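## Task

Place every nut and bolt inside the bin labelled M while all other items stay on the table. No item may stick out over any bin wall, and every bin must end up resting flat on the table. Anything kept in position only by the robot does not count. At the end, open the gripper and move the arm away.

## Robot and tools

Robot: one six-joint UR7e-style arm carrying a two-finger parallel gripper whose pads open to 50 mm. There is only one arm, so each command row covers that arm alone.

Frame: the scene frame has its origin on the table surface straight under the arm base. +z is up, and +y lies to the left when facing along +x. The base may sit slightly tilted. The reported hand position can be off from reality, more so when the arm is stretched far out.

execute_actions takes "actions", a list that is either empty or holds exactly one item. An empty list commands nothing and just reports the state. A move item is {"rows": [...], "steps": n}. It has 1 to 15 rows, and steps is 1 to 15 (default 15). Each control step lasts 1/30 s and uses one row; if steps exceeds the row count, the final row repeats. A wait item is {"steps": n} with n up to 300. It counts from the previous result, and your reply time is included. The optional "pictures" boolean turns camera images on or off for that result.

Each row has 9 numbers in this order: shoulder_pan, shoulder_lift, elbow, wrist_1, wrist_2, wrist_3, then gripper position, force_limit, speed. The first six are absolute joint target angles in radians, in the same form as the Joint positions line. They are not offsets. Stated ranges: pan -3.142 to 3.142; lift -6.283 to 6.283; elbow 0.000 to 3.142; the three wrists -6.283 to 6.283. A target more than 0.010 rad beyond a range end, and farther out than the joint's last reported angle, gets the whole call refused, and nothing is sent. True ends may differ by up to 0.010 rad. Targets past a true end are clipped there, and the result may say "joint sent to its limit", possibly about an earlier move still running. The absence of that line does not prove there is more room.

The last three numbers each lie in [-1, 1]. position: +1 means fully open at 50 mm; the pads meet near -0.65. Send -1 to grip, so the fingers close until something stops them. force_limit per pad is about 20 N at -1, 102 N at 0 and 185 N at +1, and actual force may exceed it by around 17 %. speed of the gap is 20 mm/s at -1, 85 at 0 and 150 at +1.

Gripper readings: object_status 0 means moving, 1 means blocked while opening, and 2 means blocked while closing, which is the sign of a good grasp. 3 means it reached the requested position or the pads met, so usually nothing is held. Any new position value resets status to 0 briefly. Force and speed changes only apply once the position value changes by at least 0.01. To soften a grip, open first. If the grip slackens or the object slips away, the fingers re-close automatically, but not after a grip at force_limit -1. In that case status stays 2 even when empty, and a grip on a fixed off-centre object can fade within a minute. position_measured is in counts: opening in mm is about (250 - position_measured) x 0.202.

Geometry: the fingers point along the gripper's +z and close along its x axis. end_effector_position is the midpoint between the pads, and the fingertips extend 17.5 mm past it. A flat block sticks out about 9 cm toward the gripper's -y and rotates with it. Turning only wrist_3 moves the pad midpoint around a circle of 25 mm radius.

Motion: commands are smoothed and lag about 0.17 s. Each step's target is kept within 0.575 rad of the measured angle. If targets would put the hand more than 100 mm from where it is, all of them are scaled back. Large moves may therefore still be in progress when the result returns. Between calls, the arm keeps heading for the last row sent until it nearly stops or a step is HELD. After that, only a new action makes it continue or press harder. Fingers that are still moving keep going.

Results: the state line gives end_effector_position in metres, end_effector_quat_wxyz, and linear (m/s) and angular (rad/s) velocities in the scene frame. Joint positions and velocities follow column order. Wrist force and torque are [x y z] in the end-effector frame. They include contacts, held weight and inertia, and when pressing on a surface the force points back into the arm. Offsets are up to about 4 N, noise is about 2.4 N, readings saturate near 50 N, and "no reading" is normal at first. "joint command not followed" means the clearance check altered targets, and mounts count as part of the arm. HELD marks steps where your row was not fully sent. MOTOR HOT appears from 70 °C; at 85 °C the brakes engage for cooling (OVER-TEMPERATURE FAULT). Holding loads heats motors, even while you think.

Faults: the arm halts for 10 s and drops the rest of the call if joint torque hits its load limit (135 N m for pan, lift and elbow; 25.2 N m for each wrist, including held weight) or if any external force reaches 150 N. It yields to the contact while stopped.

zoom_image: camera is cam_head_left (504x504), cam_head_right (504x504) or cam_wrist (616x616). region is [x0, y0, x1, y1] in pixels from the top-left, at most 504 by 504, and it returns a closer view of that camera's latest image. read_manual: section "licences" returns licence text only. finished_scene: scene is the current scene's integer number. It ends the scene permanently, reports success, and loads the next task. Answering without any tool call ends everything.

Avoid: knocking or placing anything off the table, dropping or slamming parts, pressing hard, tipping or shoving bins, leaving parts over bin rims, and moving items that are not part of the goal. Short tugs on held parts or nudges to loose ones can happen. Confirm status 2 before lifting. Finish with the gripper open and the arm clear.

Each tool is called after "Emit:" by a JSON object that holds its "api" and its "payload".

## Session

Emit:
{"api": "execute_actions", "payload": {"actions": []}}

Scene clock: 0.00 s of 4800.00 s.
end_effector_position=(+0.6207, +0.3987, +0.3192) position_measured=3 object_status=3 end_effector_quat_wxyz=(-0.034, +0.832, -0.428, +0.351) end_effector_velocity=(+0.000, +0.000, -0.000) end_effector_angular_velocity=(-0.001, +0.000, +0.001)
Joint positions: [ 0.589 -1.195  1.654 -2.546 -2.244  2.983]
Joint velocities: [ 0.     0.001 -0.     0.    -0.    -0.001]
Wrist force (N, on the end effector, along its own x y z axes, offset not removed): no reading
Wrist torque (N m, same axes, about the end effector's origin, offset not removed): no reading

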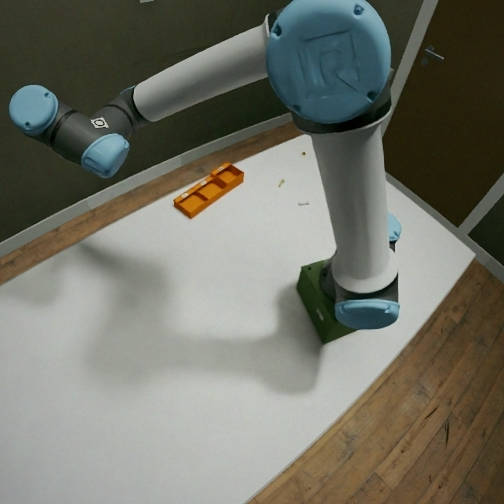

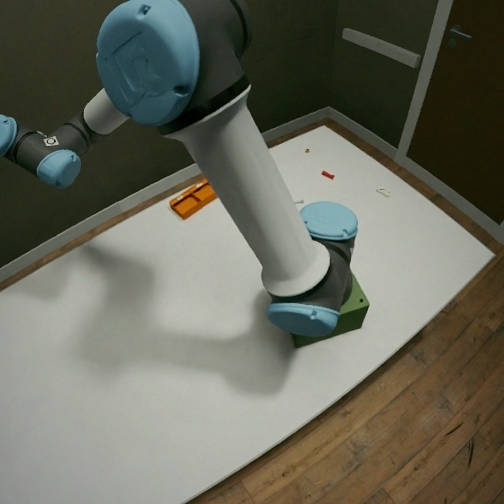

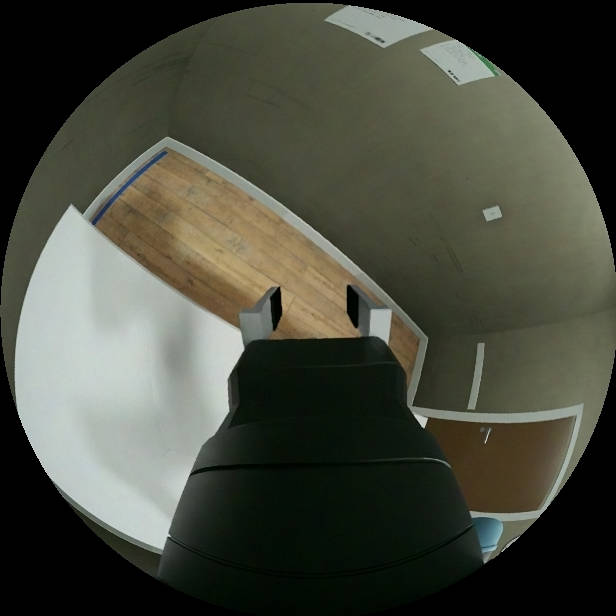

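Emit:
{"api": "execute_actions", "payload": {"actions": [{"rows":[[-0.85,-1.965,2.177,-1.783,-1.571,3.14,1,-0.5,0]],"steps":15}], "pictures": false}}

Emit:
{"api": "execute_actions", "payload": {"actions": [{"steps":50}]}}

Emit:
{"api": "zoom_image", "payload": {"camera": "cam_wrist", "region": [130, 90, 490, 340]}}

Scene clock: 4.00 s of 4800.00 s.
end_effector_position=(+0.5088, +0.1290, +0.2828) position_measured=3 object_status=3 end_effector_quat_wxyz=(+0.037, +0.762, -0.638, +0.105) end_effector_velocity=(-0.317, -0.560, -0.035) end_effector_angular_velocity=(+0.573, +0.679, -1.480)
Joint positions: [ 0.084 -1.658  1.992 -2.086 -1.822  3.088]
Joint velocities: [-1.42  -0.952  0.589  0.931  0.779  0.167]
Wrist force (N, on the end effector, along its own x y z axes, offset not removed): [-2.4 0.7 2.9]
Wrist torque (N m, same axes, about the end effector's origin, offset not removed): [0.12 0.33 0.01]
Steps of this call (steps 1 to 90: nothing new was sent; then 0.50 s passed at rest; steps 91 to 105: all 15 steps of this action). Readings (joint positions | what the end effector reports):
91: [0.589 -1.195 1.655 -2.545 -2.244 2.983] | position_measured=3 object_status=3
92: [0.578 -1.206 1.665 -2.535 -2.233 2.990] | position_measured=3 object_status=3
94: [0.514 -1.270 1.725 -2.471 -2.168 3.010] | position_measured=3 object_status=3
98: [0.374 -1.410 1.835 -2.331 -2.031 3.042] | position_measured=3 object_status=3
105: the state above

Scene clock: 5.67 s of 4800.00 s.
end_effector_position=(+0.3542, -0.1591, +0.2685) position_measured=3 object_status=3 end_effector_quat_wxyz=(-0.039, -0.378, +0.924, +0.034) end_effector_velocity=(+0.000, +0.000, +0.001) end_effector_angular_velocity=(-0.001, -0.001, +0.000)
Joint positions: [-0.85  -1.965  2.177 -1.783 -1.571  3.14 ]
Joint velocities: [ 0.    -0.002 -0.001  0.001  0.    -0.   ]
Wrist force (N, on the end effector, along its own x y z axes, offset not removed): [-2.2 1.2 5.3]
Wrist torque (N m, same axes, about the end effector's origin, offset not removed): [0.38 0.35 -0.08]
Steps of this call (steps 1 to 45: the robot went on to your last target; steps 46 to 50: nothing new was sent). Readings (joint positions | what the end effector reports):
1: [0.035 -1.689 2.012 -2.055 -1.796 3.094] | position_measured=3 object_status=3
2: [-0.016 -1.719 2.030 -2.025 -1.771 3.099] | position_measured=3 object_status=3
4: [-0.125 -1.774 2.063 -1.972 -1.727 3.109] | position_measured=3 object_status=3
8: [-0.358 -1.856 2.112 -1.891 -1.660 3.122] | position_measured=3 object_status=3
50: the state above
The arm was judged still, so your last target was given up. Only a new action makes it travel on or press farther. Fingers that are still opening or closing keep moving.

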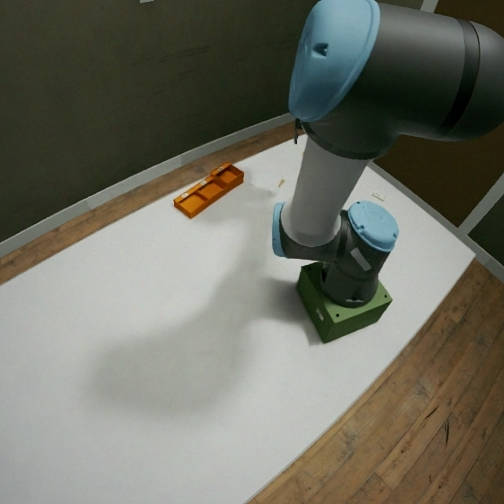

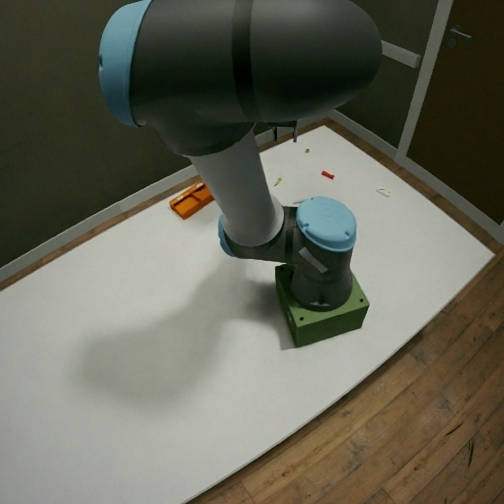

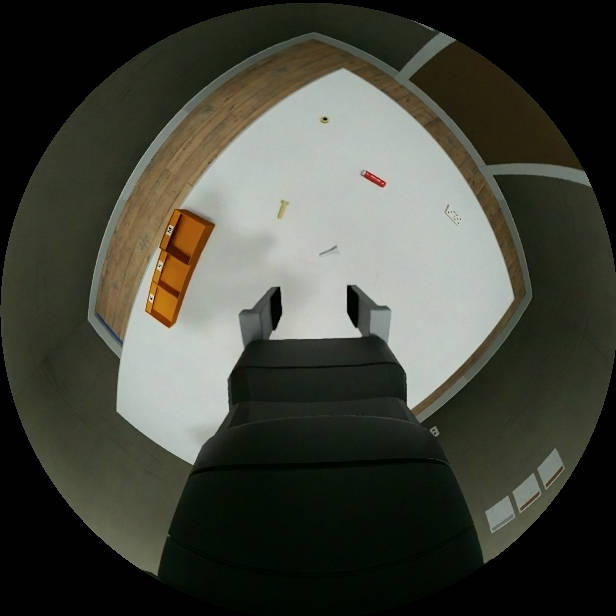

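Region (130, 90, 490, 340) of cam_wrist's 616x616 image, scaled by 1.400, with more detail than that image has; it fills the top 350 rows of this view, and the rest is white.

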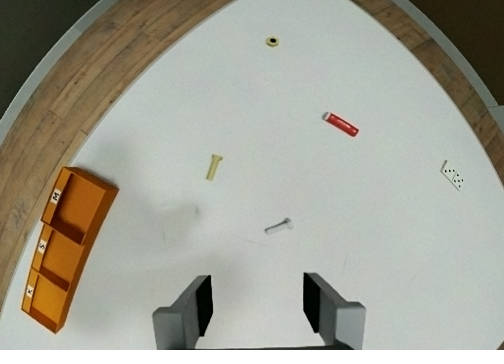

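Emit:
{"api": "execute_actions", "payload": {"actions": [{"rows":[[-0.739,-1.34,2.288,-2.599,-1.571,3.52,1,-0.5,0]],"steps":15}], "pictures": false}}

Emit:
{"api": "execute_actions", "payload": {"actions": [{"steps":20}]}}

Scene clock: 16.30 s of 4800.00 s.
end_effector_position=(+0.4359, -0.1982, +0.0603) position_measured=3 object_status=3 end_effector_quat_wxyz=(-0.024, -0.256, +0.966, +0.002) end_effector_velocity=(+0.056, -0.031, -0.088) end_effector_angular_velocity=(-0.139, -0.168, -0.111)
Joint positions: [-0.742 -1.364  2.285 -2.557 -1.571  3.508]
Joint velocities: [ 0.039  0.314  0.037 -0.564  0.     0.157]
Wrist force (N, on the end effector, along its own x y z axes, offset not removed): [-4.7 0.6 3.8]
Wrist torque (N m, same axes, about the end effector's origin, offset not removed): [0.39 0.77 0.06]
Steps of this call (steps 1 to 90: nothing new was sent; then 7.13 s passed at rest; steps 91 to 105: all 15 steps of this action). Readings (joint positions | what the end effector reports):
91: [-0.849 -1.964 2.178 -1.783 -1.571 3.141] | position_measured=3 object_status=3
92: [-0.841 -1.954 2.186 -1.794 -1.571 3.151] | position_measured=3 object_status=3
94: [-0.817 -1.868 2.210 -1.879 -1.571 3.222] | position_measured=3 object_status=3
98: [-0.780 -1.640 2.247 -2.129 -1.571 3.358] | position_measured=3 object_status=3
105: the state above

Scene clock: 16.97 s of 4800.00 s.
end_effector_position=(+0.4400, -0.2004, +0.0537) position_measured=3 object_status=3 end_effector_quat_wxyz=(-0.019, -0.252, +0.968, -0.004) end_effector_velocity=(-0.000, -0.000, -0.000) end_effector_angular_velocity=(+0.000, +0.001, +0.001)
Joint positions: [-0.739 -1.34   2.288 -2.599 -1.571  3.52 ]
Joint velocities: [-0.     0.     0.     0.    -0.001 -0.001]
Wrist force (N, on the end effector, along its own x y z axes, offset not removed): [-2.8 -2.0 1.0]
Wrist torque (N m, same axes, about the end effector's origin, offset not removed): [-0.29 0.35 -0.13]
Steps of this call (steps 1 to 20: the robot went on to your last target). Readings (joint positions | what the end effector reports):
1: [-0.741 -1.355 2.286 -2.572 -1.571 3.512] | position_measured=3 object_status=3
2: [-0.740 -1.350 2.287 -2.582 -1.571 3.515] | position_measured=3 object_status=3
4: [-0.739 -1.344 2.287 -2.592 -1.571 3.518] | position_measured=3 object_status=3
8: [-0.739 -1.341 2.288 -2.598 -1.571 3.520] | position_measured=3 object_status=3
20: the state above

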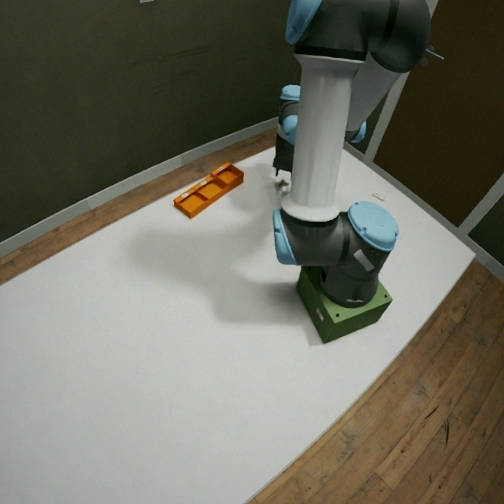

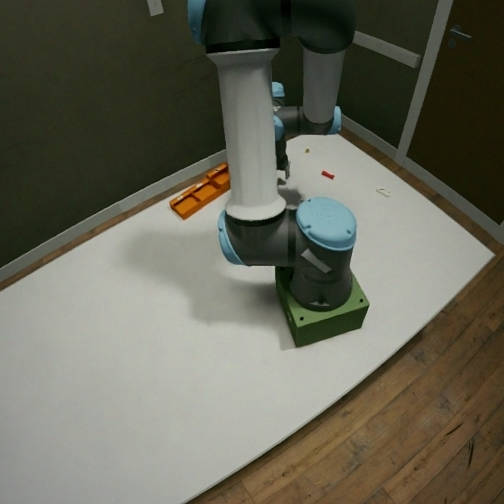

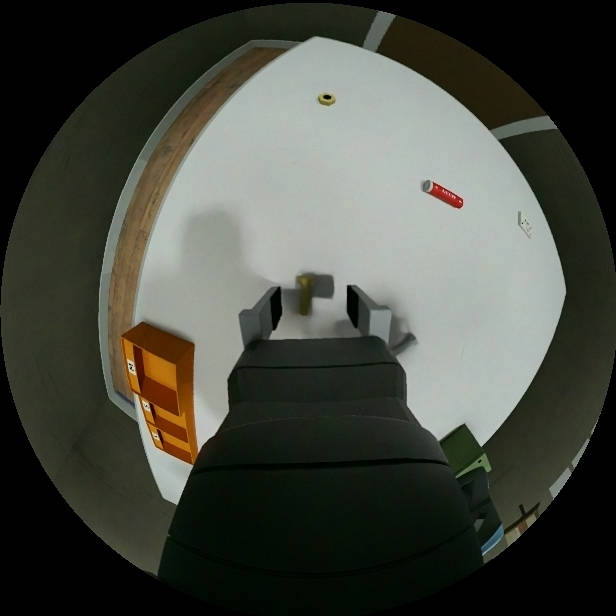

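Emit:
{"api": "execute_actions", "payload": {"actions": [{"rows":[[-0.73,-1.31,2.295,-2.636,-1.571,3.53,0.3,-0.5,0],[-0.73,-1.31,2.295,-2.636,-1.571,3.53,0.3,-0.5,0],[-0.724,-1.28,2.302,-2.673,-1.571,3.53,0.3,-0.5,0],[-0.724,-1.28,2.302,-2.673,-1.571,3.53,0.3,-0.5,0],[-0.724,-1.26,2.307,-2.698,-1.571,3.53,0.3,-0.5,0],[-0.724,-1.26,2.307,-2.698,-1.571,3.53,0.3,-0.5,0],[-0.724,-1.249,2.3092,-2.711,-1.571,3.53,0.3,-0.5,0]],"steps":15}]}}

Scene clock: 27.07 s of 4800.00 s.
end_effector_position=(+0.4395, -0.1929, +0.0200) position_measured=107 object_status=3 end_effector_quat_wxyz=(-0.019, -0.254, +0.967, -0.004) end_effector_velocity=(-0.001, +0.001, -0.005) end_effector_angular_velocity=(+0.000, +0.001, +0.001)
Joint positions: [-0.724 -1.25   2.309 -2.71  -1.571  3.53 ]
Joint velocities: [ 0.001  0.014  0.003 -0.017 -0.     0.   ]
Wrist force (N, on the end effector, along its own x y z axes, offset not removed): [-1.7 -1.9 3.5]
Wrist torque (N m, same axes, about the end effector's origin, offset not removed): [-0.17 0.19 -0.06]
Steps of this call (steps 1 to 15: the robot went on to your last target; steps 16 to 90: nothing new was sent; then 6.60 s passed at rest; steps 91 to 105: all 15 steps of this action). Readings (joint positions | what the end effector reports):
91: [-0.739 -1.339 2.288 -2.600 -1.571 3.520] | position_measured=11 object_status=0
92: [-0.737 -1.334 2.290 -2.607 -1.571 3.522] | position_measured=25 object_status=0
94: [-0.732 -1.315 2.294 -2.630 -1.571 3.527] | position_measured=53 object_status=0
98: [-0.725 -1.271 2.304 -2.684 -1.571 3.529] | position_measured=105 object_status=0
105: the state above

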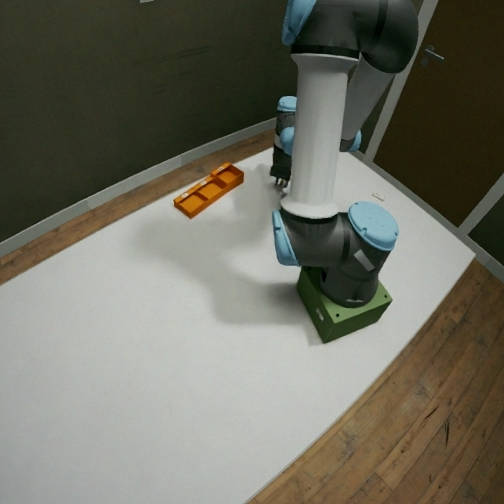

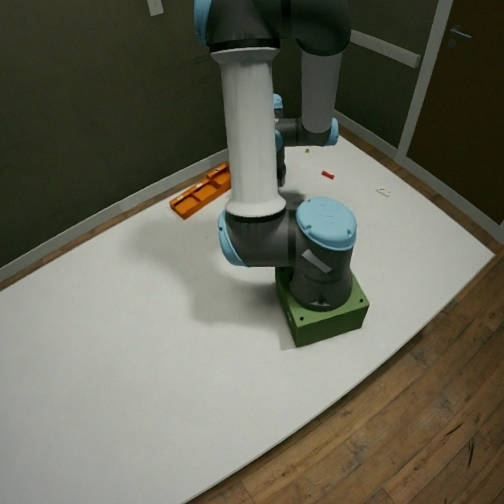

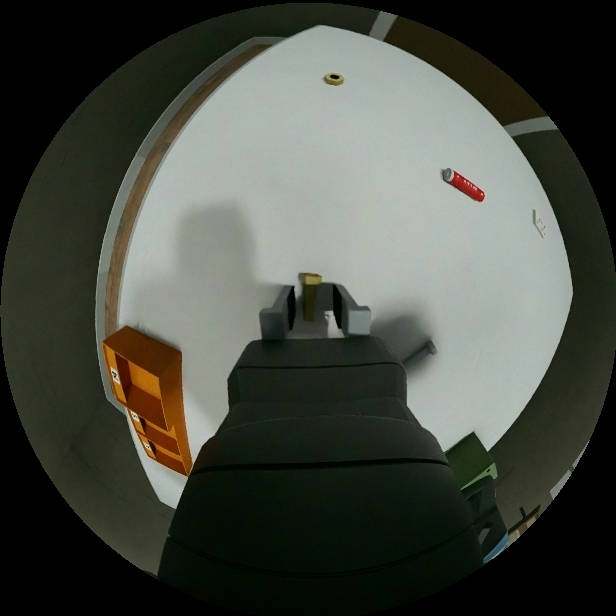

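Emit:
{"api": "execute_actions", "payload": {"actions": [{"rows":[[-0.724,-1.247,2.3095,-2.7135,-1.571,3.53,-1,-0.5,0]],"steps":15}], "pictures": false}}

Scene clock: 29.77 s of 4800.00 s.
end_effector_position=(+0.4394, -0.1928, +0.0190) position_measured=224 object_status=2 end_effector_quat_wxyz=(-0.019, -0.254, +0.967, -0.004) end_effector_velocity=(-0.001, +0.000, -0.001) end_effector_angular_velocity=(+0.001, +0.002, +0.000)
Joint positions: [-0.724 -1.247  2.31  -2.713 -1.571  3.53 ]
Joint velocities: [-0.     0.001  0.     0.001 -0.    -0.   ]
Wrist force (N, on the end effector, along its own x y z axes, offset not removed): [-1.7 -0.7 -2.9]
Wrist torque (N m, same axes, about the end effector's origin, offset not removed): [-0.26 0.38 0.04]
Steps of this call (steps 1 to 15: the robot went on to your last target; steps 16 to 66: nothing new was sent; steps 67 to 81: all 15 steps of this action). Readings (joint positions | what the end effector reports):
67: [-0.724 -1.249 2.309 -2.711 -1.571 3.530] | position_measured=115 object_status=0
68: [-0.724 -1.249 2.309 -2.712 -1.571 3.530] | position_measured=129 object_status=0
70: [-0.724 -1.248 2.309 -2.713 -1.571 3.530] | position_measured=157 object_status=0
74: [-0.724 -1.247 2.309 -2.713 -1.571 3.530] | position_measured=213 object_status=0
81: the state above

Emit:
{"api": "execute_actions", "payload": {"actions": [{"rows":[[-0.724,-1.4,2.22,-2.47,-1.571,3.53,-1,-0.5,0],[-0.724,-1.4,2.22,-2.47,-1.571,3.53,-1,-0.5,0],[-0.724,-1.4,2.22,-2.47,-1.571,3.53,-1,-0.5,0],[-0.724,-1.4,2.22,-2.47,-1.571,3.53,-1,-0.5,0],[-0.724,-1.4,2.22,-2.47,-1.571,3.3,-1,-0.5,0],[-0.724,-1.4,2.22,-2.47,-1.571,3.1,-1,-0.5,0],[-0.724,-1.4,2.22,-2.47,-1.571,2.9,-1,-0.5,0],[-0.428,-1.347,2.0865,-2.39,-1.571,2.56,-1,-0.5,0]],"steps":15}], "pictures": false}}

Emit:
{"api": "execute_actions", "payload": {"actions": [{"steps":20}]}}

Scene clock: 38.13 s of 4800.00 s.
end_effector_position=(+0.5331, -0.0952, +0.0986) position_measured=224 object_status=2 end_effector_quat_wxyz=(-0.010, -0.643, +0.765, +0.008) end_effector_velocity=(+0.186, +0.454, +0.055) end_effector_angular_velocity=(+0.145, -0.036, +3.453)
Joint positions: [-0.492 -1.354  2.112 -2.408 -1.571  2.877]
Joint velocities: [ 0.816  0.088 -0.318  0.219  0.003 -2.642]
Wrist force (N, on the end effector, along its own x y z axes, offset not removed): [-7.1 -1.9 1.6]
Wrist torque (N m, same axes, about the end effector's origin, offset not removed): [-0.08 0.90 0.11]
Steps of this call (steps 1 to 15: the robot went on to your last target; steps 16 to 90: nothing new was sent; then 4.87 s passed at rest; steps 91 to 105: all 15 steps of this action). Readings (joint positions | what the end effector reports):
91: [-0.724 -1.248 2.309 -2.713 -1.571 3.530] | position_measured=224 object_status=2
92: [-0.724 -1.258 2.299 -2.702 -1.571 3.530] | position_measured=224 object_status=2
94: [-0.724 -1.323 2.258 -2.620 -1.571 3.530] | position_measured=224 object_status=2
98: [-0.723 -1.386 2.226 -2.495 -1.571 3.431] | position_measured=224 object_status=2
105: the state above

Scene clock: 38.80 s of 4800.00 s.
end_effector_position=(+0.5456, -0.0559, +0.1031) position_measured=224 object_status=2 end_effector_quat_wxyz=(+0.006, +0.777, -0.630, -0.010) end_effector_velocity=(-0.000, +0.000, -0.001) end_effector_angular_velocity=(+0.001, +0.001, +0.000)
Joint positions: [-0.428 -1.347  2.087 -2.39  -1.571  2.56 ]
Joint velocities: [ 0.     0.002 -0.     0.     0.    -0.   ]
Wrist force (N, on the end effector, along its own x y z axes, offset not removed): [1.8 -0.5 0.5]
Wrist torque (N m, same axes, about the end effector's origin, offset not removed): [0.04 -0.37 -0.10]
Steps of this call (steps 1 to 20: the robot went on to your last target). Readings (joint positions | what the end effector reports):
1: [-0.470 -1.352 2.103 -2.401 -1.571 2.788] | position_measured=224 object_status=2
2: [-0.455 -1.350 2.097 -2.397 -1.571 2.712] | position_measured=224 object_status=2
4: [-0.439 -1.348 2.091 -2.393 -1.571 2.623] | position_measured=224 object_status=2
8: [-0.430 -1.347 2.087 -2.390 -1.571 2.571] | position_measured=224 object_status=2
20: the state above

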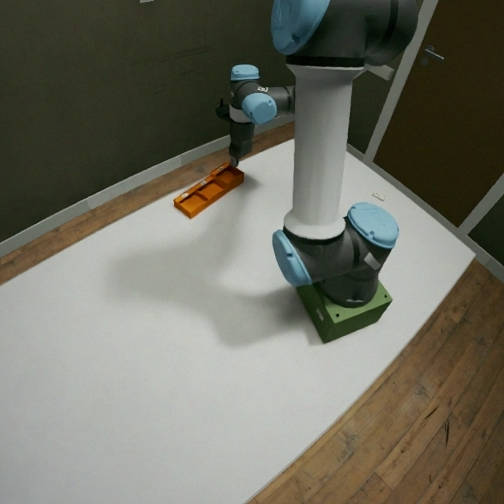

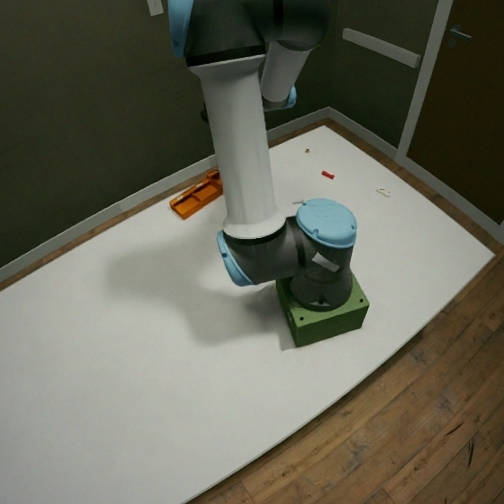

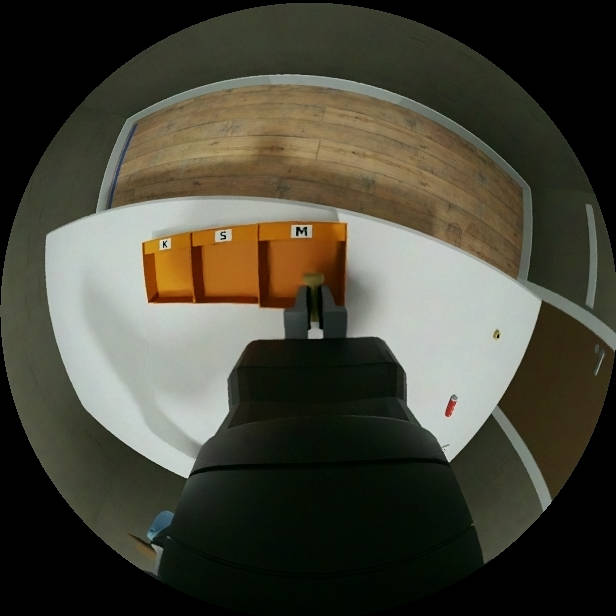

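Emit:
{"api": "execute_actions", "payload": {"actions": [{"rows":[[-0.366,-1.279,2.0628,-2.435,-1.571,2.61,-1,-0.5,0],[-0.366,-1.279,2.0628,-2.435,-1.571,2.61,-1,-0.5,0],[-0.366,-1.279,2.0628,-2.435,-1.571,2.61,-1,-0.5,0],[-0.366,-1.279,2.0628,-2.435,-1.571,2.61,-1,-0.5,0],[-0.366,-1.25,2.07,-2.471,-1.571,2.61,-1,-0.5,0],[-0.366,-1.22,2.077,-2.508,-1.571,2.61,-1,-0.5,0],[-0.366,-1.19,2.084,-2.545,-1.571,2.61,-1,-0.5,0],[-0.366,-1.1706,2.0878,-2.568,-1.571,2.61,-1,-0.5,0]],"steps":15}]}}

Scene clock: 52.47 s of 4800.00 s.
end_effector_position=(+0.5606, -0.0273, +0.0341) position_measured=224 object_status=2 end_effector_quat_wxyz=(+0.003, +0.780, -0.625, -0.011) end_effector_velocity=(-0.001, +0.002, -0.024) end_effector_angular_velocity=(+0.000, -0.000, +0.001)
Joint positions: [-0.366 -1.175  2.087 -2.563 -1.571  2.61 ]
Joint velocities: [ 0.003  0.053  0.01  -0.063  0.     0.002]
Wrist force (N, on the end effector, along its own x y z axes, offset not removed): [-1.7 2.5 2.2]
Wrist torque (N m, same axes, about the end effector's origin, offset not removed): [0.37 0.25 -0.03]
Steps of this call (steps 1 to 15: the robot went on to your last target; steps 16 to 90: nothing new was sent; then 10.17 s passed at rest; steps 91 to 105: all 15 steps of this action). Readings (joint positions | what the end effector reports):
91: [-0.427 -1.346 2.086 -2.391 -1.571 2.560] | position_measured=224 object_status=2
92: [-0.418 -1.337 2.081 -2.399 -1.571 2.569] | position_measured=224 object_status=2
94: [-0.390 -1.306 2.072 -2.418 -1.571 2.591] | position_measured=224 object_status=2
98: [-0.370 -1.247 2.074 -2.476 -1.571 2.607] | position_measured=224 object_status=2
105: the state above

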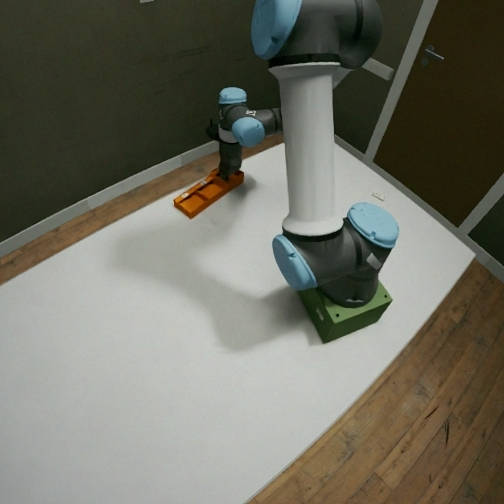

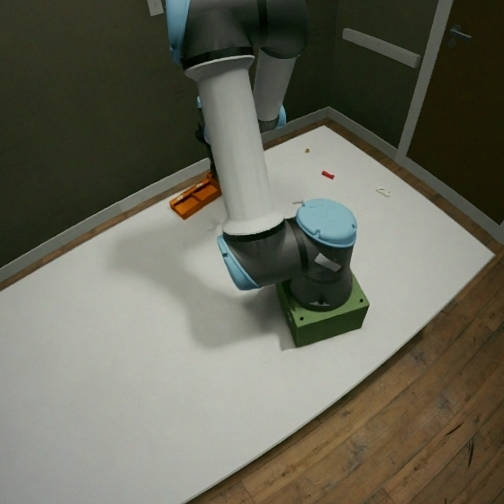

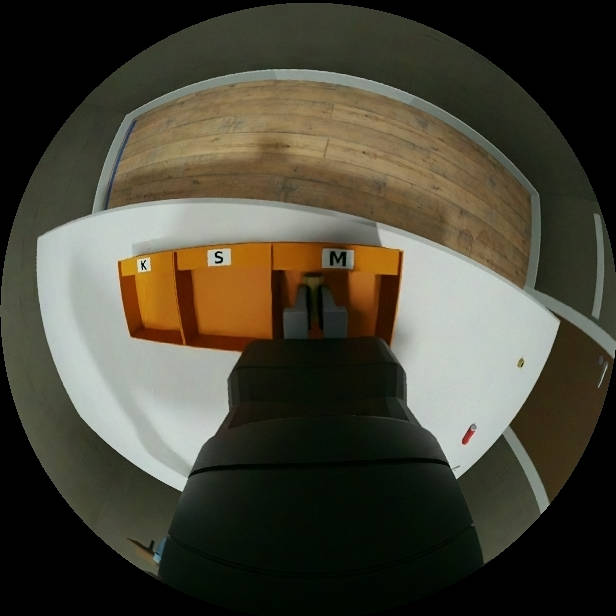

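Emit:
{"api": "execute_actions", "payload": {"actions": [{"rows":[[-0.366,-1.164,2.089,-2.576,-1.571,2.61,-1,-0.5,0],[-0.366,-1.164,2.089,-2.576,-1.571,2.61,-1,-0.5,0],[-0.366,-1.164,2.089,-2.576,-1.571,2.61,-1,-0.5,0],[-0.366,-1.164,2.089,-2.576,-1.571,2.61,-1,-0.5,0],[-0.366,-1.164,2.089,-2.576,-1.571,2.61,-1,-0.5,0],[-0.366,-1.164,2.089,-2.576,-1.571,2.61,-0.2,-0.5,0],[-0.366,-1.164,2.089,-2.576,-1.571,2.61,-0.2,-0.5,0],[-0.366,-1.164,2.089,-2.576,-1.571,2.61,-0.2,-0.5,0],[-0.366,-1.164,2.089,-2.576,-1.571,2.61,-0.2,-0.5,0],[-0.366,-1.164,2.089,-2.576,-1.571,2.61,-0.2,-0.5,0],[-0.366,-1.32,2.05,-2.381,-1.571,2.61,-0.2,-0.5,0]],"steps":15}], "pictures": false}}

Emit:
{"api": "execute_actions", "payload": {"actions": [{"rows":[[-0.366,-1.32,2.05,-2.381,-1.571,2.61,-0.2,-0.5,0],[-0.366,-1.32,2.05,-2.381,-1.571,2.61,-0.2,-0.5,0],[-0.366,-1.32,2.05,-2.381,-1.571,2.61,-0.2,-0.5,0],[-0.6,-1.5,2.3,-2.45,-1.571,3.4,1,-0.5,0],[-0.6,-1.5,2.3,-2.45,-1.571,3.4,1,-0.5,0],[-0.6,-1.5,2.3,-2.45,-1.571,3.4,1,-0.5,0],[-0.6,-1.5,2.3,-2.45,-1.571,3.4,1,-0.5,0],[-0.6,-1.5,2.3,-2.45,-1.571,3.4,1,-0.5,0],[-0.6,-1.5,2.3,-2.45,-1.571,3.4,1,-0.5,0],[-0.6,-1.5,2.3,-2.45,-1.571,3.4,1,-0.5,0],[-0.892,-1.48,2.52,-2.691,-1.571,4.25,1,-0.5,0]],"steps":15}], "pictures": false}}

Emit:
{"api": "execute_actions", "payload": {"actions": [{"steps":30}]}}

Scene clock: 66.03 s of 4800.00 s.
end_effector_position=(+0.5662, -0.0291, +0.0806) position_measured=182 object_status=0 end_effector_quat_wxyz=(+0.001, +0.780, -0.625, -0.006) end_effector_velocity=(-0.051, +0.016, +0.301) end_effector_angular_velocity=(+0.037, +0.114, +0.001)
Joint positions: [-0.366 -1.269  2.059 -2.452 -1.571  2.61 ]
Joint velocities: [ 0.001 -0.688 -0.125  0.934  0.    -0.   ]
Wrist force (N, on the end effector, along its own x y z axes, offset not removed): [-1.1 1.0 -4.7]
Wrist torque (N m, same axes, about the end effector's origin, offset not removed): [0.25 0.24 -0.16]
Steps of this call (steps 1 to 15: the robot went on to your last target; steps 16 to 90: nothing new was sent; then 10.07 s passed at rest; steps 91 to 105: all 15 steps of this action). Readings (joint positions | what the end effector reports):
91: [-0.366 -1.170 2.088 -2.568 -1.571 2.610] | position_measured=224 object_status=2
92: [-0.366 -1.169 2.088 -2.570 -1.571 2.610] | position_measured=224 object_status=2
94: [-0.366 -1.166 2.089 -2.573 -1.571 2.610] | position_measured=224 object_status=2
98: [-0.366 -1.164 2.089 -2.576 -1.571 2.610] | position_measured=188 object_status=0
105: the state above

Scene clock: 66.53 s of 4800.00 s.
end_effector_position=(+0.4143, -0.1581, +0.0761) position_measured=20 object_status=0 end_effector_quat_wxyz=(-0.020, -0.353, +0.935, +0.000) end_effector_velocity=(-0.490, -0.375, -0.189) end_effector_angular_velocity=(-0.229, -0.016, -3.536)
Joint positions: [-0.712 -1.478  2.386 -2.554 -1.571  3.333]
Joint velocities: [-1.253 -0.014  0.958 -0.978 -0.001  2.293]
Wrist force (N, on the end effector, along its own x y z axes, offset not removed): [1.0 -1.6 1.1]
Wrist torque (N m, same axes, about the end effector's origin, offset not removed): [-0.24 0.00 -0.14]
Steps of this call (steps 1 to 15: all 15 steps of this action). Readings (joint positions | what the end effector reports):
1: [-0.366 -1.287 2.056 -2.427 -1.571 2.610] | position_measured=182 object_status=3
2: [-0.366 -1.299 2.054 -2.410 -1.571 2.610] | position_measured=182 object_status=3
4: [-0.367 -1.312 2.052 -2.393 -1.571 2.611] | position_measured=175 object_status=0
8: [-0.483 -1.413 2.172 -2.425 -1.571 2.778] | position_measured=119 object_status=0
15: the state above

Scene clock: 67.53 s of 4800.00 s.
end_effector_position=(+0.3262, -0.1992, +0.0537) position_measured=3 object_status=3 end_effector_quat_wxyz=(-0.019, +0.185, +0.982, -0.017) end_effector_velocity=(+0.000, -0.000, +0.000) end_effector_angular_velocity=(-0.001, -0.001, -0.001)
Joint positions: [-0.892 -1.48   2.52  -2.691 -1.571  4.25 ]
Joint velocities: [-0.    -0.001  0.    -0.    -0.     0.001]
Wrist force (N, on the end effector, along its own x y z axes, offset not removed): [-2.0 0.6 1.8]
Wrist torque (N m, same axes, about the end effector's origin, offset not removed): [0.03 0.22 -0.09]
Steps of this call (steps 1 to 30: the robot went on to your last target). Readings (joint positions | what the end effector reports):
1: [-0.754 -1.478 2.418 -2.587 -1.571 3.415] | position_measured=8 object_status=0
2: [-0.794 -1.479 2.448 -2.618 -1.571 3.501] | position_measured=3 object_status=0
4: [-0.850 -1.479 2.489 -2.660 -1.571 3.681] | position_measured=3 object_status=0
8: [-0.885 -1.480 2.515 -2.686 -1.571 4.047] | position_measured=3 object_status=3
30: the state above
The arm was judged still, so your last target was given up. Only a new action makes it travel on or press farther. Fingers that are still opening or closing keep moving.

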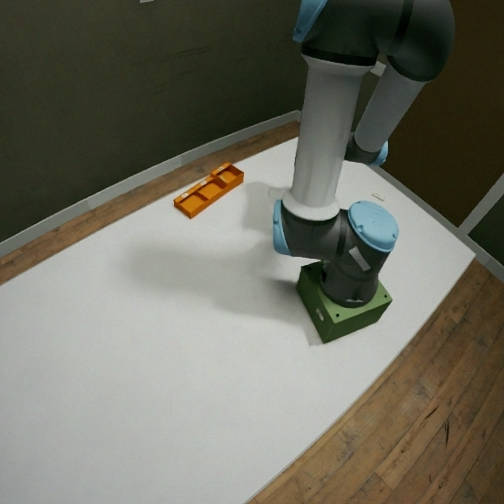

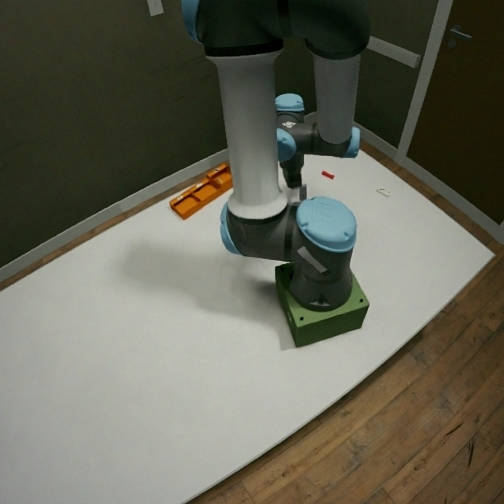

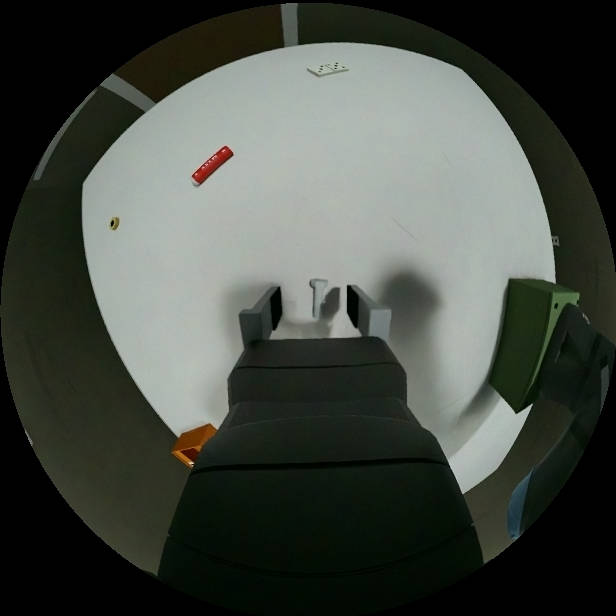

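Emit:
{"api": "execute_actions", "payload": {"actions": [{"rows":[[-0.88,-1.44,2.528,-2.739,-1.571,4.33,0.3,-0.5,0],[-0.88,-1.44,2.528,-2.739,-1.571,4.33,0.3,-0.5,0],[-0.872,-1.40,2.536,-2.787,-1.571,4.33,0.3,-0.5,0],[-0.872,-1.40,2.536,-2.787,-1.571,4.33,0.3,-0.5,0],[-0.872,-1.37,2.541,-2.822,-1.571,4.33,0.3,-0.5,0],[-0.872,-1.37,2.541,-2.822,-1.571,4.33,0.3,-0.5,0],[-0.872,-1.353,2.544,-2.842,-1.571,4.33,0.3,-0.5,0]],"steps":15}]}}

Scene clock: 73.13 s of 4800.00 s.
end_effector_position=(+0.3251, -0.1908, +0.0199) position_measured=107 object_status=3 end_effector_quat_wxyz=(-0.018, +0.215, +0.976, -0.017) end_effector_velocity=(-0.001, +0.001, -0.006) end_effector_angular_velocity=(+0.001, +0.001, -0.003)
Joint positions: [-0.872 -1.355  2.544 -2.84  -1.571  4.33 ]
Joint velocities: [ 0.001  0.021  0.003 -0.023  0.     0.004]
Wrist force (N, on the end effector, along its own x y z axes, offset not removed): [-3.3 2.3 3.9]
Wrist torque (N m, same axes, about the end effector's origin, offset not removed): [0.56 0.57 -0.05]
Steps of this call (steps 1 to 90: nothing new was sent; then 2.10 s passed at rest; steps 91 to 105: all 15 steps of this action). Readings (joint positions | what the end effector reports):
91: [-0.892 -1.479 2.520 -2.692 -1.571 4.251] | position_measured=11 object_status=0
92: [-0.889 -1.472 2.522 -2.700 -1.571 4.261] | position_measured=25 object_status=0
94: [-0.882 -1.447 2.527 -2.730 -1.571 4.297] | position_measured=53 object_status=0
98: [-0.874 -1.386 2.538 -2.803 -1.571 4.324] | position_measured=105 object_status=0
105: the state above

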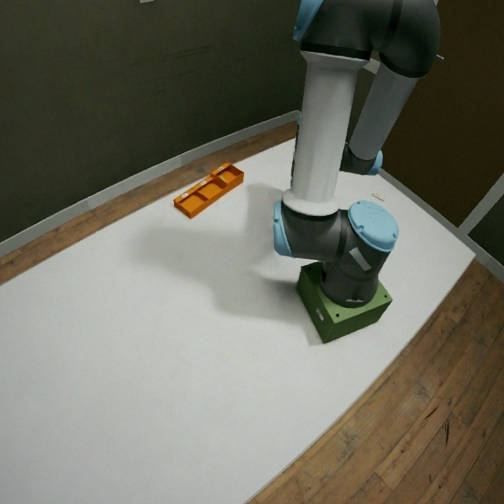

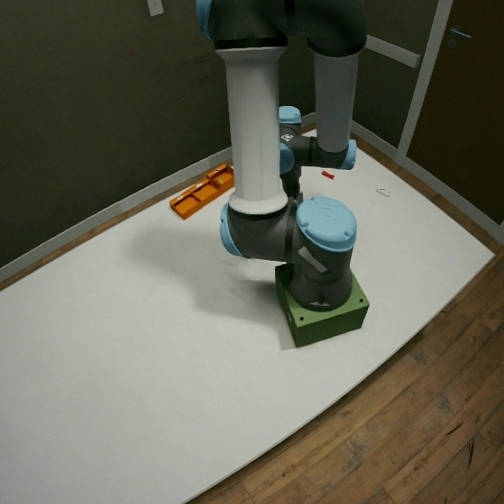

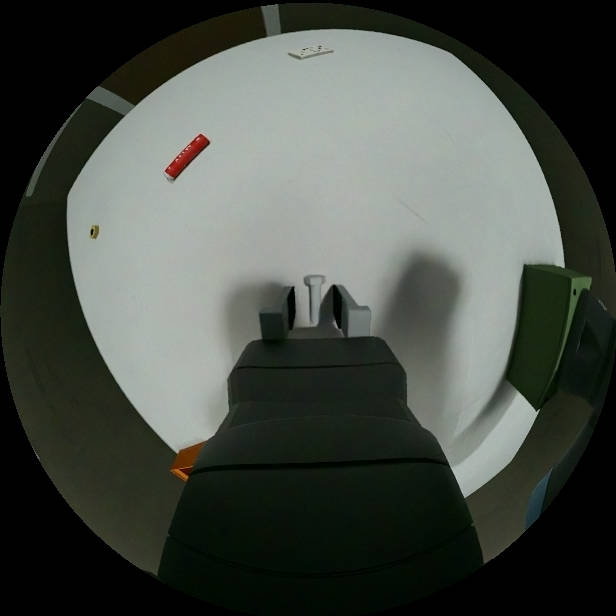

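Emit:
{"api": "execute_actions", "payload": {"actions": [{"rows":[[-0.872,-1.352,2.544,-2.843,-1.571,4.33,-1,-0.5,0]],"steps":15}], "pictures": false}}

Emit:
{"api": "execute_actions", "payload": {"actions": [{"rows":[[-0.872,-1.6,2.45,-2.5,-1.571,4.33,-1,-0.5,0],[-0.872,-1.6,2.45,-2.5,-1.571,4.33,-1,-0.5,0],[-0.872,-1.6,2.45,-2.5,-1.571,4.33,-1,-0.5,0],[-0.872,-1.6,2.45,-2.5,-1.571,4.2,-1,-0.5,0],[-0.872,-1.6,2.45,-2.5,-1.571,4.0,-1,-0.5,0],[-0.872,-1.6,2.45,-2.5,-1.571,3.9,-1,-0.5,0],[-0.872,-1.6,2.45,-2.5,-1.571,3.8,-1,-0.5,0],[-0.398,-1.32,2.05,-2.381,-1.571,2.58,-1,-0.5,0]],"steps":15}], "pictures": false}}

Emit:
{"api": "execute_actions", "payload": {"actions": [{"steps":30}]}}

Scene clock: 80.50 s of 4800.00 s.
end_effector_position=(+0.3251, -0.1908, +0.0192) position_measured=224 object_status=2 end_effector_quat_wxyz=(-0.018, +0.215, +0.976, -0.017) end_effector_velocity=(-0.001, +0.001, -0.001) end_effector_angular_velocity=(+0.002, +0.002, -0.000)
Joint positions: [-0.872 -1.352  2.544 -2.843 -1.571  4.33 ]
Joint velocities: [ 0.     0.002  0.001 -0.    -0.     0.   ]
Wrist force (N, on the end effector, along its own x y z axes, offset not removed): [-1.7 -2.1 2.8]
Wrist torque (N m, same axes, about the end effector's origin, offset not removed): [-0.31 0.22 -0.23]
Steps of this call (steps 1 to 15: the robot went on to your last target; steps 16 to 90: nothing new was sent; then 3.87 s passed at rest; steps 91 to 105: all 15 steps of this action). Readings (joint positions | what the end effector reports):
91: [-0.872 -1.353 2.544 -2.842 -1.571 4.330] | position_measured=115 object_status=0
92: [-0.872 -1.353 2.544 -2.842 -1.571 4.330] | position_measured=129 object_status=0
94: [-0.872 -1.352 2.544 -2.843 -1.571 4.330] | position_measured=157 object_status=0
98: [-0.872 -1.352 2.544 -2.843 -1.571 4.330] | position_measured=213 object_status=0
105: the state above

Scene clock: 81.00 s of 4800.00 s.
end_effector_position=(+0.4652, -0.1515, +0.0969) position_measured=224 object_status=2 end_effector_quat_wxyz=(-0.017, -0.205, +0.979, -0.000) end_effector_velocity=(+0.522, +0.362, +0.020) end_effector_angular_velocity=(+0.188, -0.011, +3.152)
Joint positions: [-0.616 -1.432  2.23  -2.445 -1.571  3.739]
Joint velocities: [ 1.145  0.617 -0.963  0.362  0.    -2.015]
Wrist force (N, on the end effector, along its own x y z axes, offset not removed): [-2.0 -0.8 1.5]
Wrist torque (N m, same axes, about the end effector's origin, offset not removed): [-0.17 0.19 0.00]
Steps of this call (steps 1 to 15: all 15 steps of this action). Readings (joint positions | what the end effector reports):
1: [-0.872 -1.353 2.544 -2.843 -1.571 4.330] | position_measured=224 object_status=2
2: [-0.872 -1.363 2.534 -2.832 -1.571 4.330] | position_measured=224 object_status=2
4: [-0.872 -1.447 2.491 -2.745 -1.571 4.330] | position_measured=224 object_status=2
8: [-0.871 -1.573 2.456 -2.548 -1.571 4.162] | position_measured=224 object_status=2
15: the state above

Scene clock: 82.00 s of 4800.00 s.
end_effector_position=(+0.5601, -0.0447, +0.1022) position_measured=224 object_status=2 end_effector_quat_wxyz=(+0.005, +0.780, -0.626, -0.010) end_effector_velocity=(-0.000, +0.000, -0.000) end_effector_angular_velocity=(+0.000, +0.001, +0.001)
Joint positions: [-0.398 -1.32   2.05  -2.381 -1.571  2.58 ]
Joint velocities: [ 0.     0.001  0.    -0.    -0.    -0.001]
Wrist force (N, on the end effector, along its own x y z axes, offset not removed): [-0.7 0.0 3.8]
Wrist torque (N m, same axes, about the end effector's origin, offset not removed): [0.08 0.00 -0.03]
Steps of this call (steps 1 to 30: the robot went on to your last target). Readings (joint positions | what the end effector reports):
1: [-0.578 -1.411 2.198 -2.433 -1.571 3.667] | position_measured=224 object_status=2
2: [-0.541 -1.392 2.167 -2.421 -1.571 3.588] | position_measured=224 object_status=2
4: [-0.473 -1.356 2.111 -2.401 -1.571 3.415] | position_measured=224 object_status=2
8: [-0.411 -1.326 2.061 -2.385 -1.571 3.047] | position_measured=224 object_status=2
30: the state above

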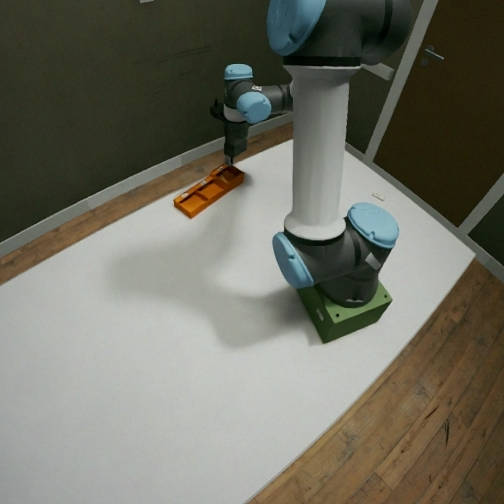

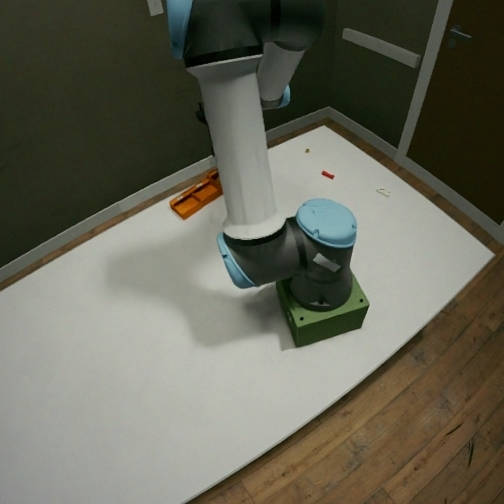

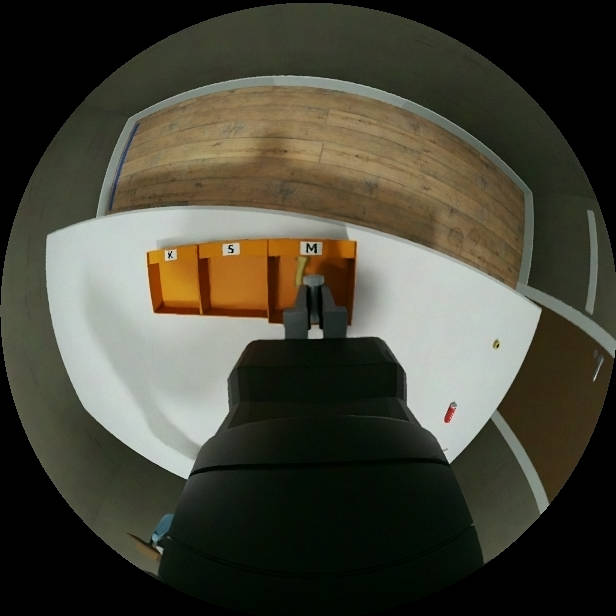

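Emit:
{"api": "execute_actions", "payload": {"actions": [{"rows":[[-0.425,-1.279,2.0628,-2.435,-1.571,2.56,-1,-0.5,0],[-0.425,-1.279,2.0628,-2.435,-1.571,2.56,-1,-0.5,0],[-0.425,-1.279,2.0628,-2.435,-1.571,2.56,-1,-0.5,0],[-0.425,-1.25,2.07,-2.471,-1.571,2.56,-1,-0.5,0],[-0.425,-1.22,2.077,-2.508,-1.571,2.56,-1,-0.5,0],[-0.425,-1.19,2.084,-2.545,-1.571,2.56,-1,-0.5,0],[-0.425,-1.164,2.089,-2.576,-1.571,2.56,-1,-0.5,0]],"steps":15}]}}

Scene clock: 87.90 s of 4800.00 s.
end_effector_position=(+0.5576, -0.0591, +0.0298) position_measured=224 object_status=2 end_effector_quat_wxyz=(+0.006, +0.778, -0.629, -0.010) end_effector_velocity=(-0.001, -0.001, -0.017) end_effector_angular_velocity=(-0.001, -0.002, -0.001)
Joint positions: [-0.425 -1.167  2.088 -2.573 -1.571  2.56 ]
Joint velocities: [-0.001  0.038  0.007 -0.047 -0.     0.   ]
Wrist force (N, on the end effector, along its own x y z axes, offset not removed): [-1.7 0.2 0.8]
Wrist torque (N m, same axes, about the end effector's origin, offset not removed): [-0.02 0.27 0.03]
Steps of this call (steps 1 to 15: the robot went on to your last target; steps 16 to 90: nothing new was sent; then 2.40 s passed at rest; steps 91 to 105: all 15 steps of this action). Readings (joint positions | what the end effector reports):
91: [-0.398 -1.319 2.050 -2.381 -1.571 2.579] | position_measured=224 object_status=2
92: [-0.404 -1.312 2.052 -2.390 -1.571 2.575] | position_measured=224 object_status=2
94: [-0.415 -1.293 2.058 -2.415 -1.571 2.567] | position_measured=224 object_status=2
98: [-0.423 -1.223 2.077 -2.501 -1.571 2.561] | position_measured=224 object_status=2
105: the state above

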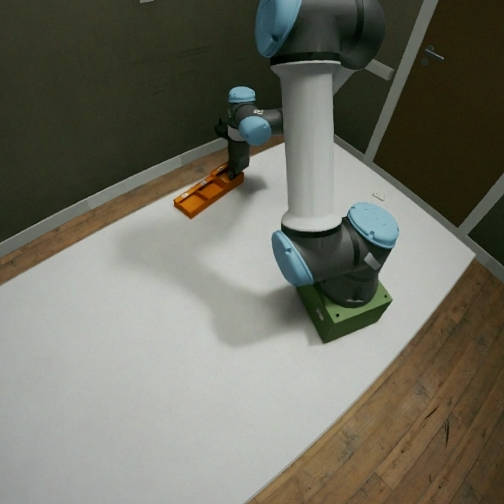

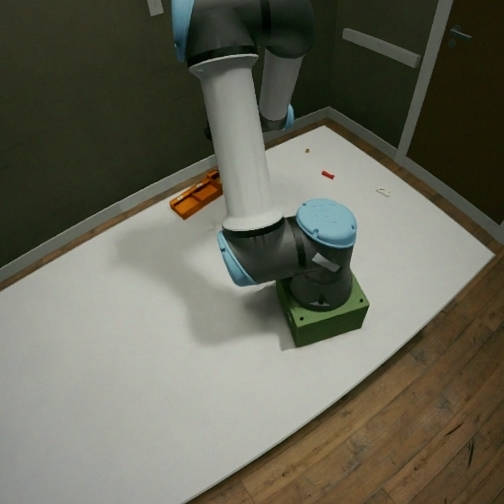

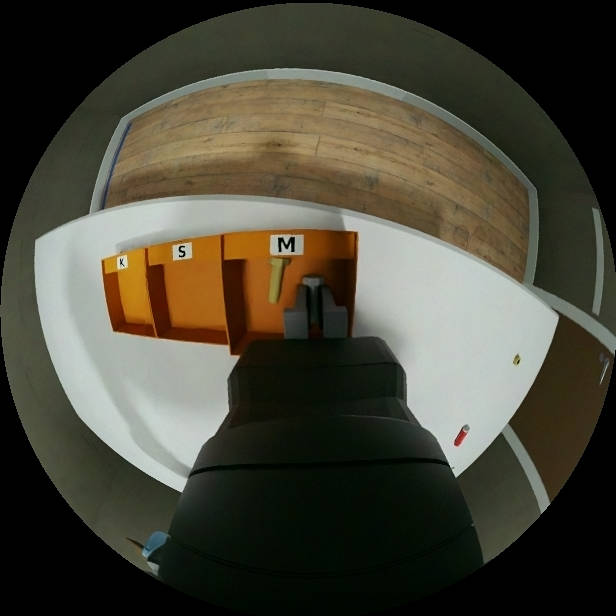

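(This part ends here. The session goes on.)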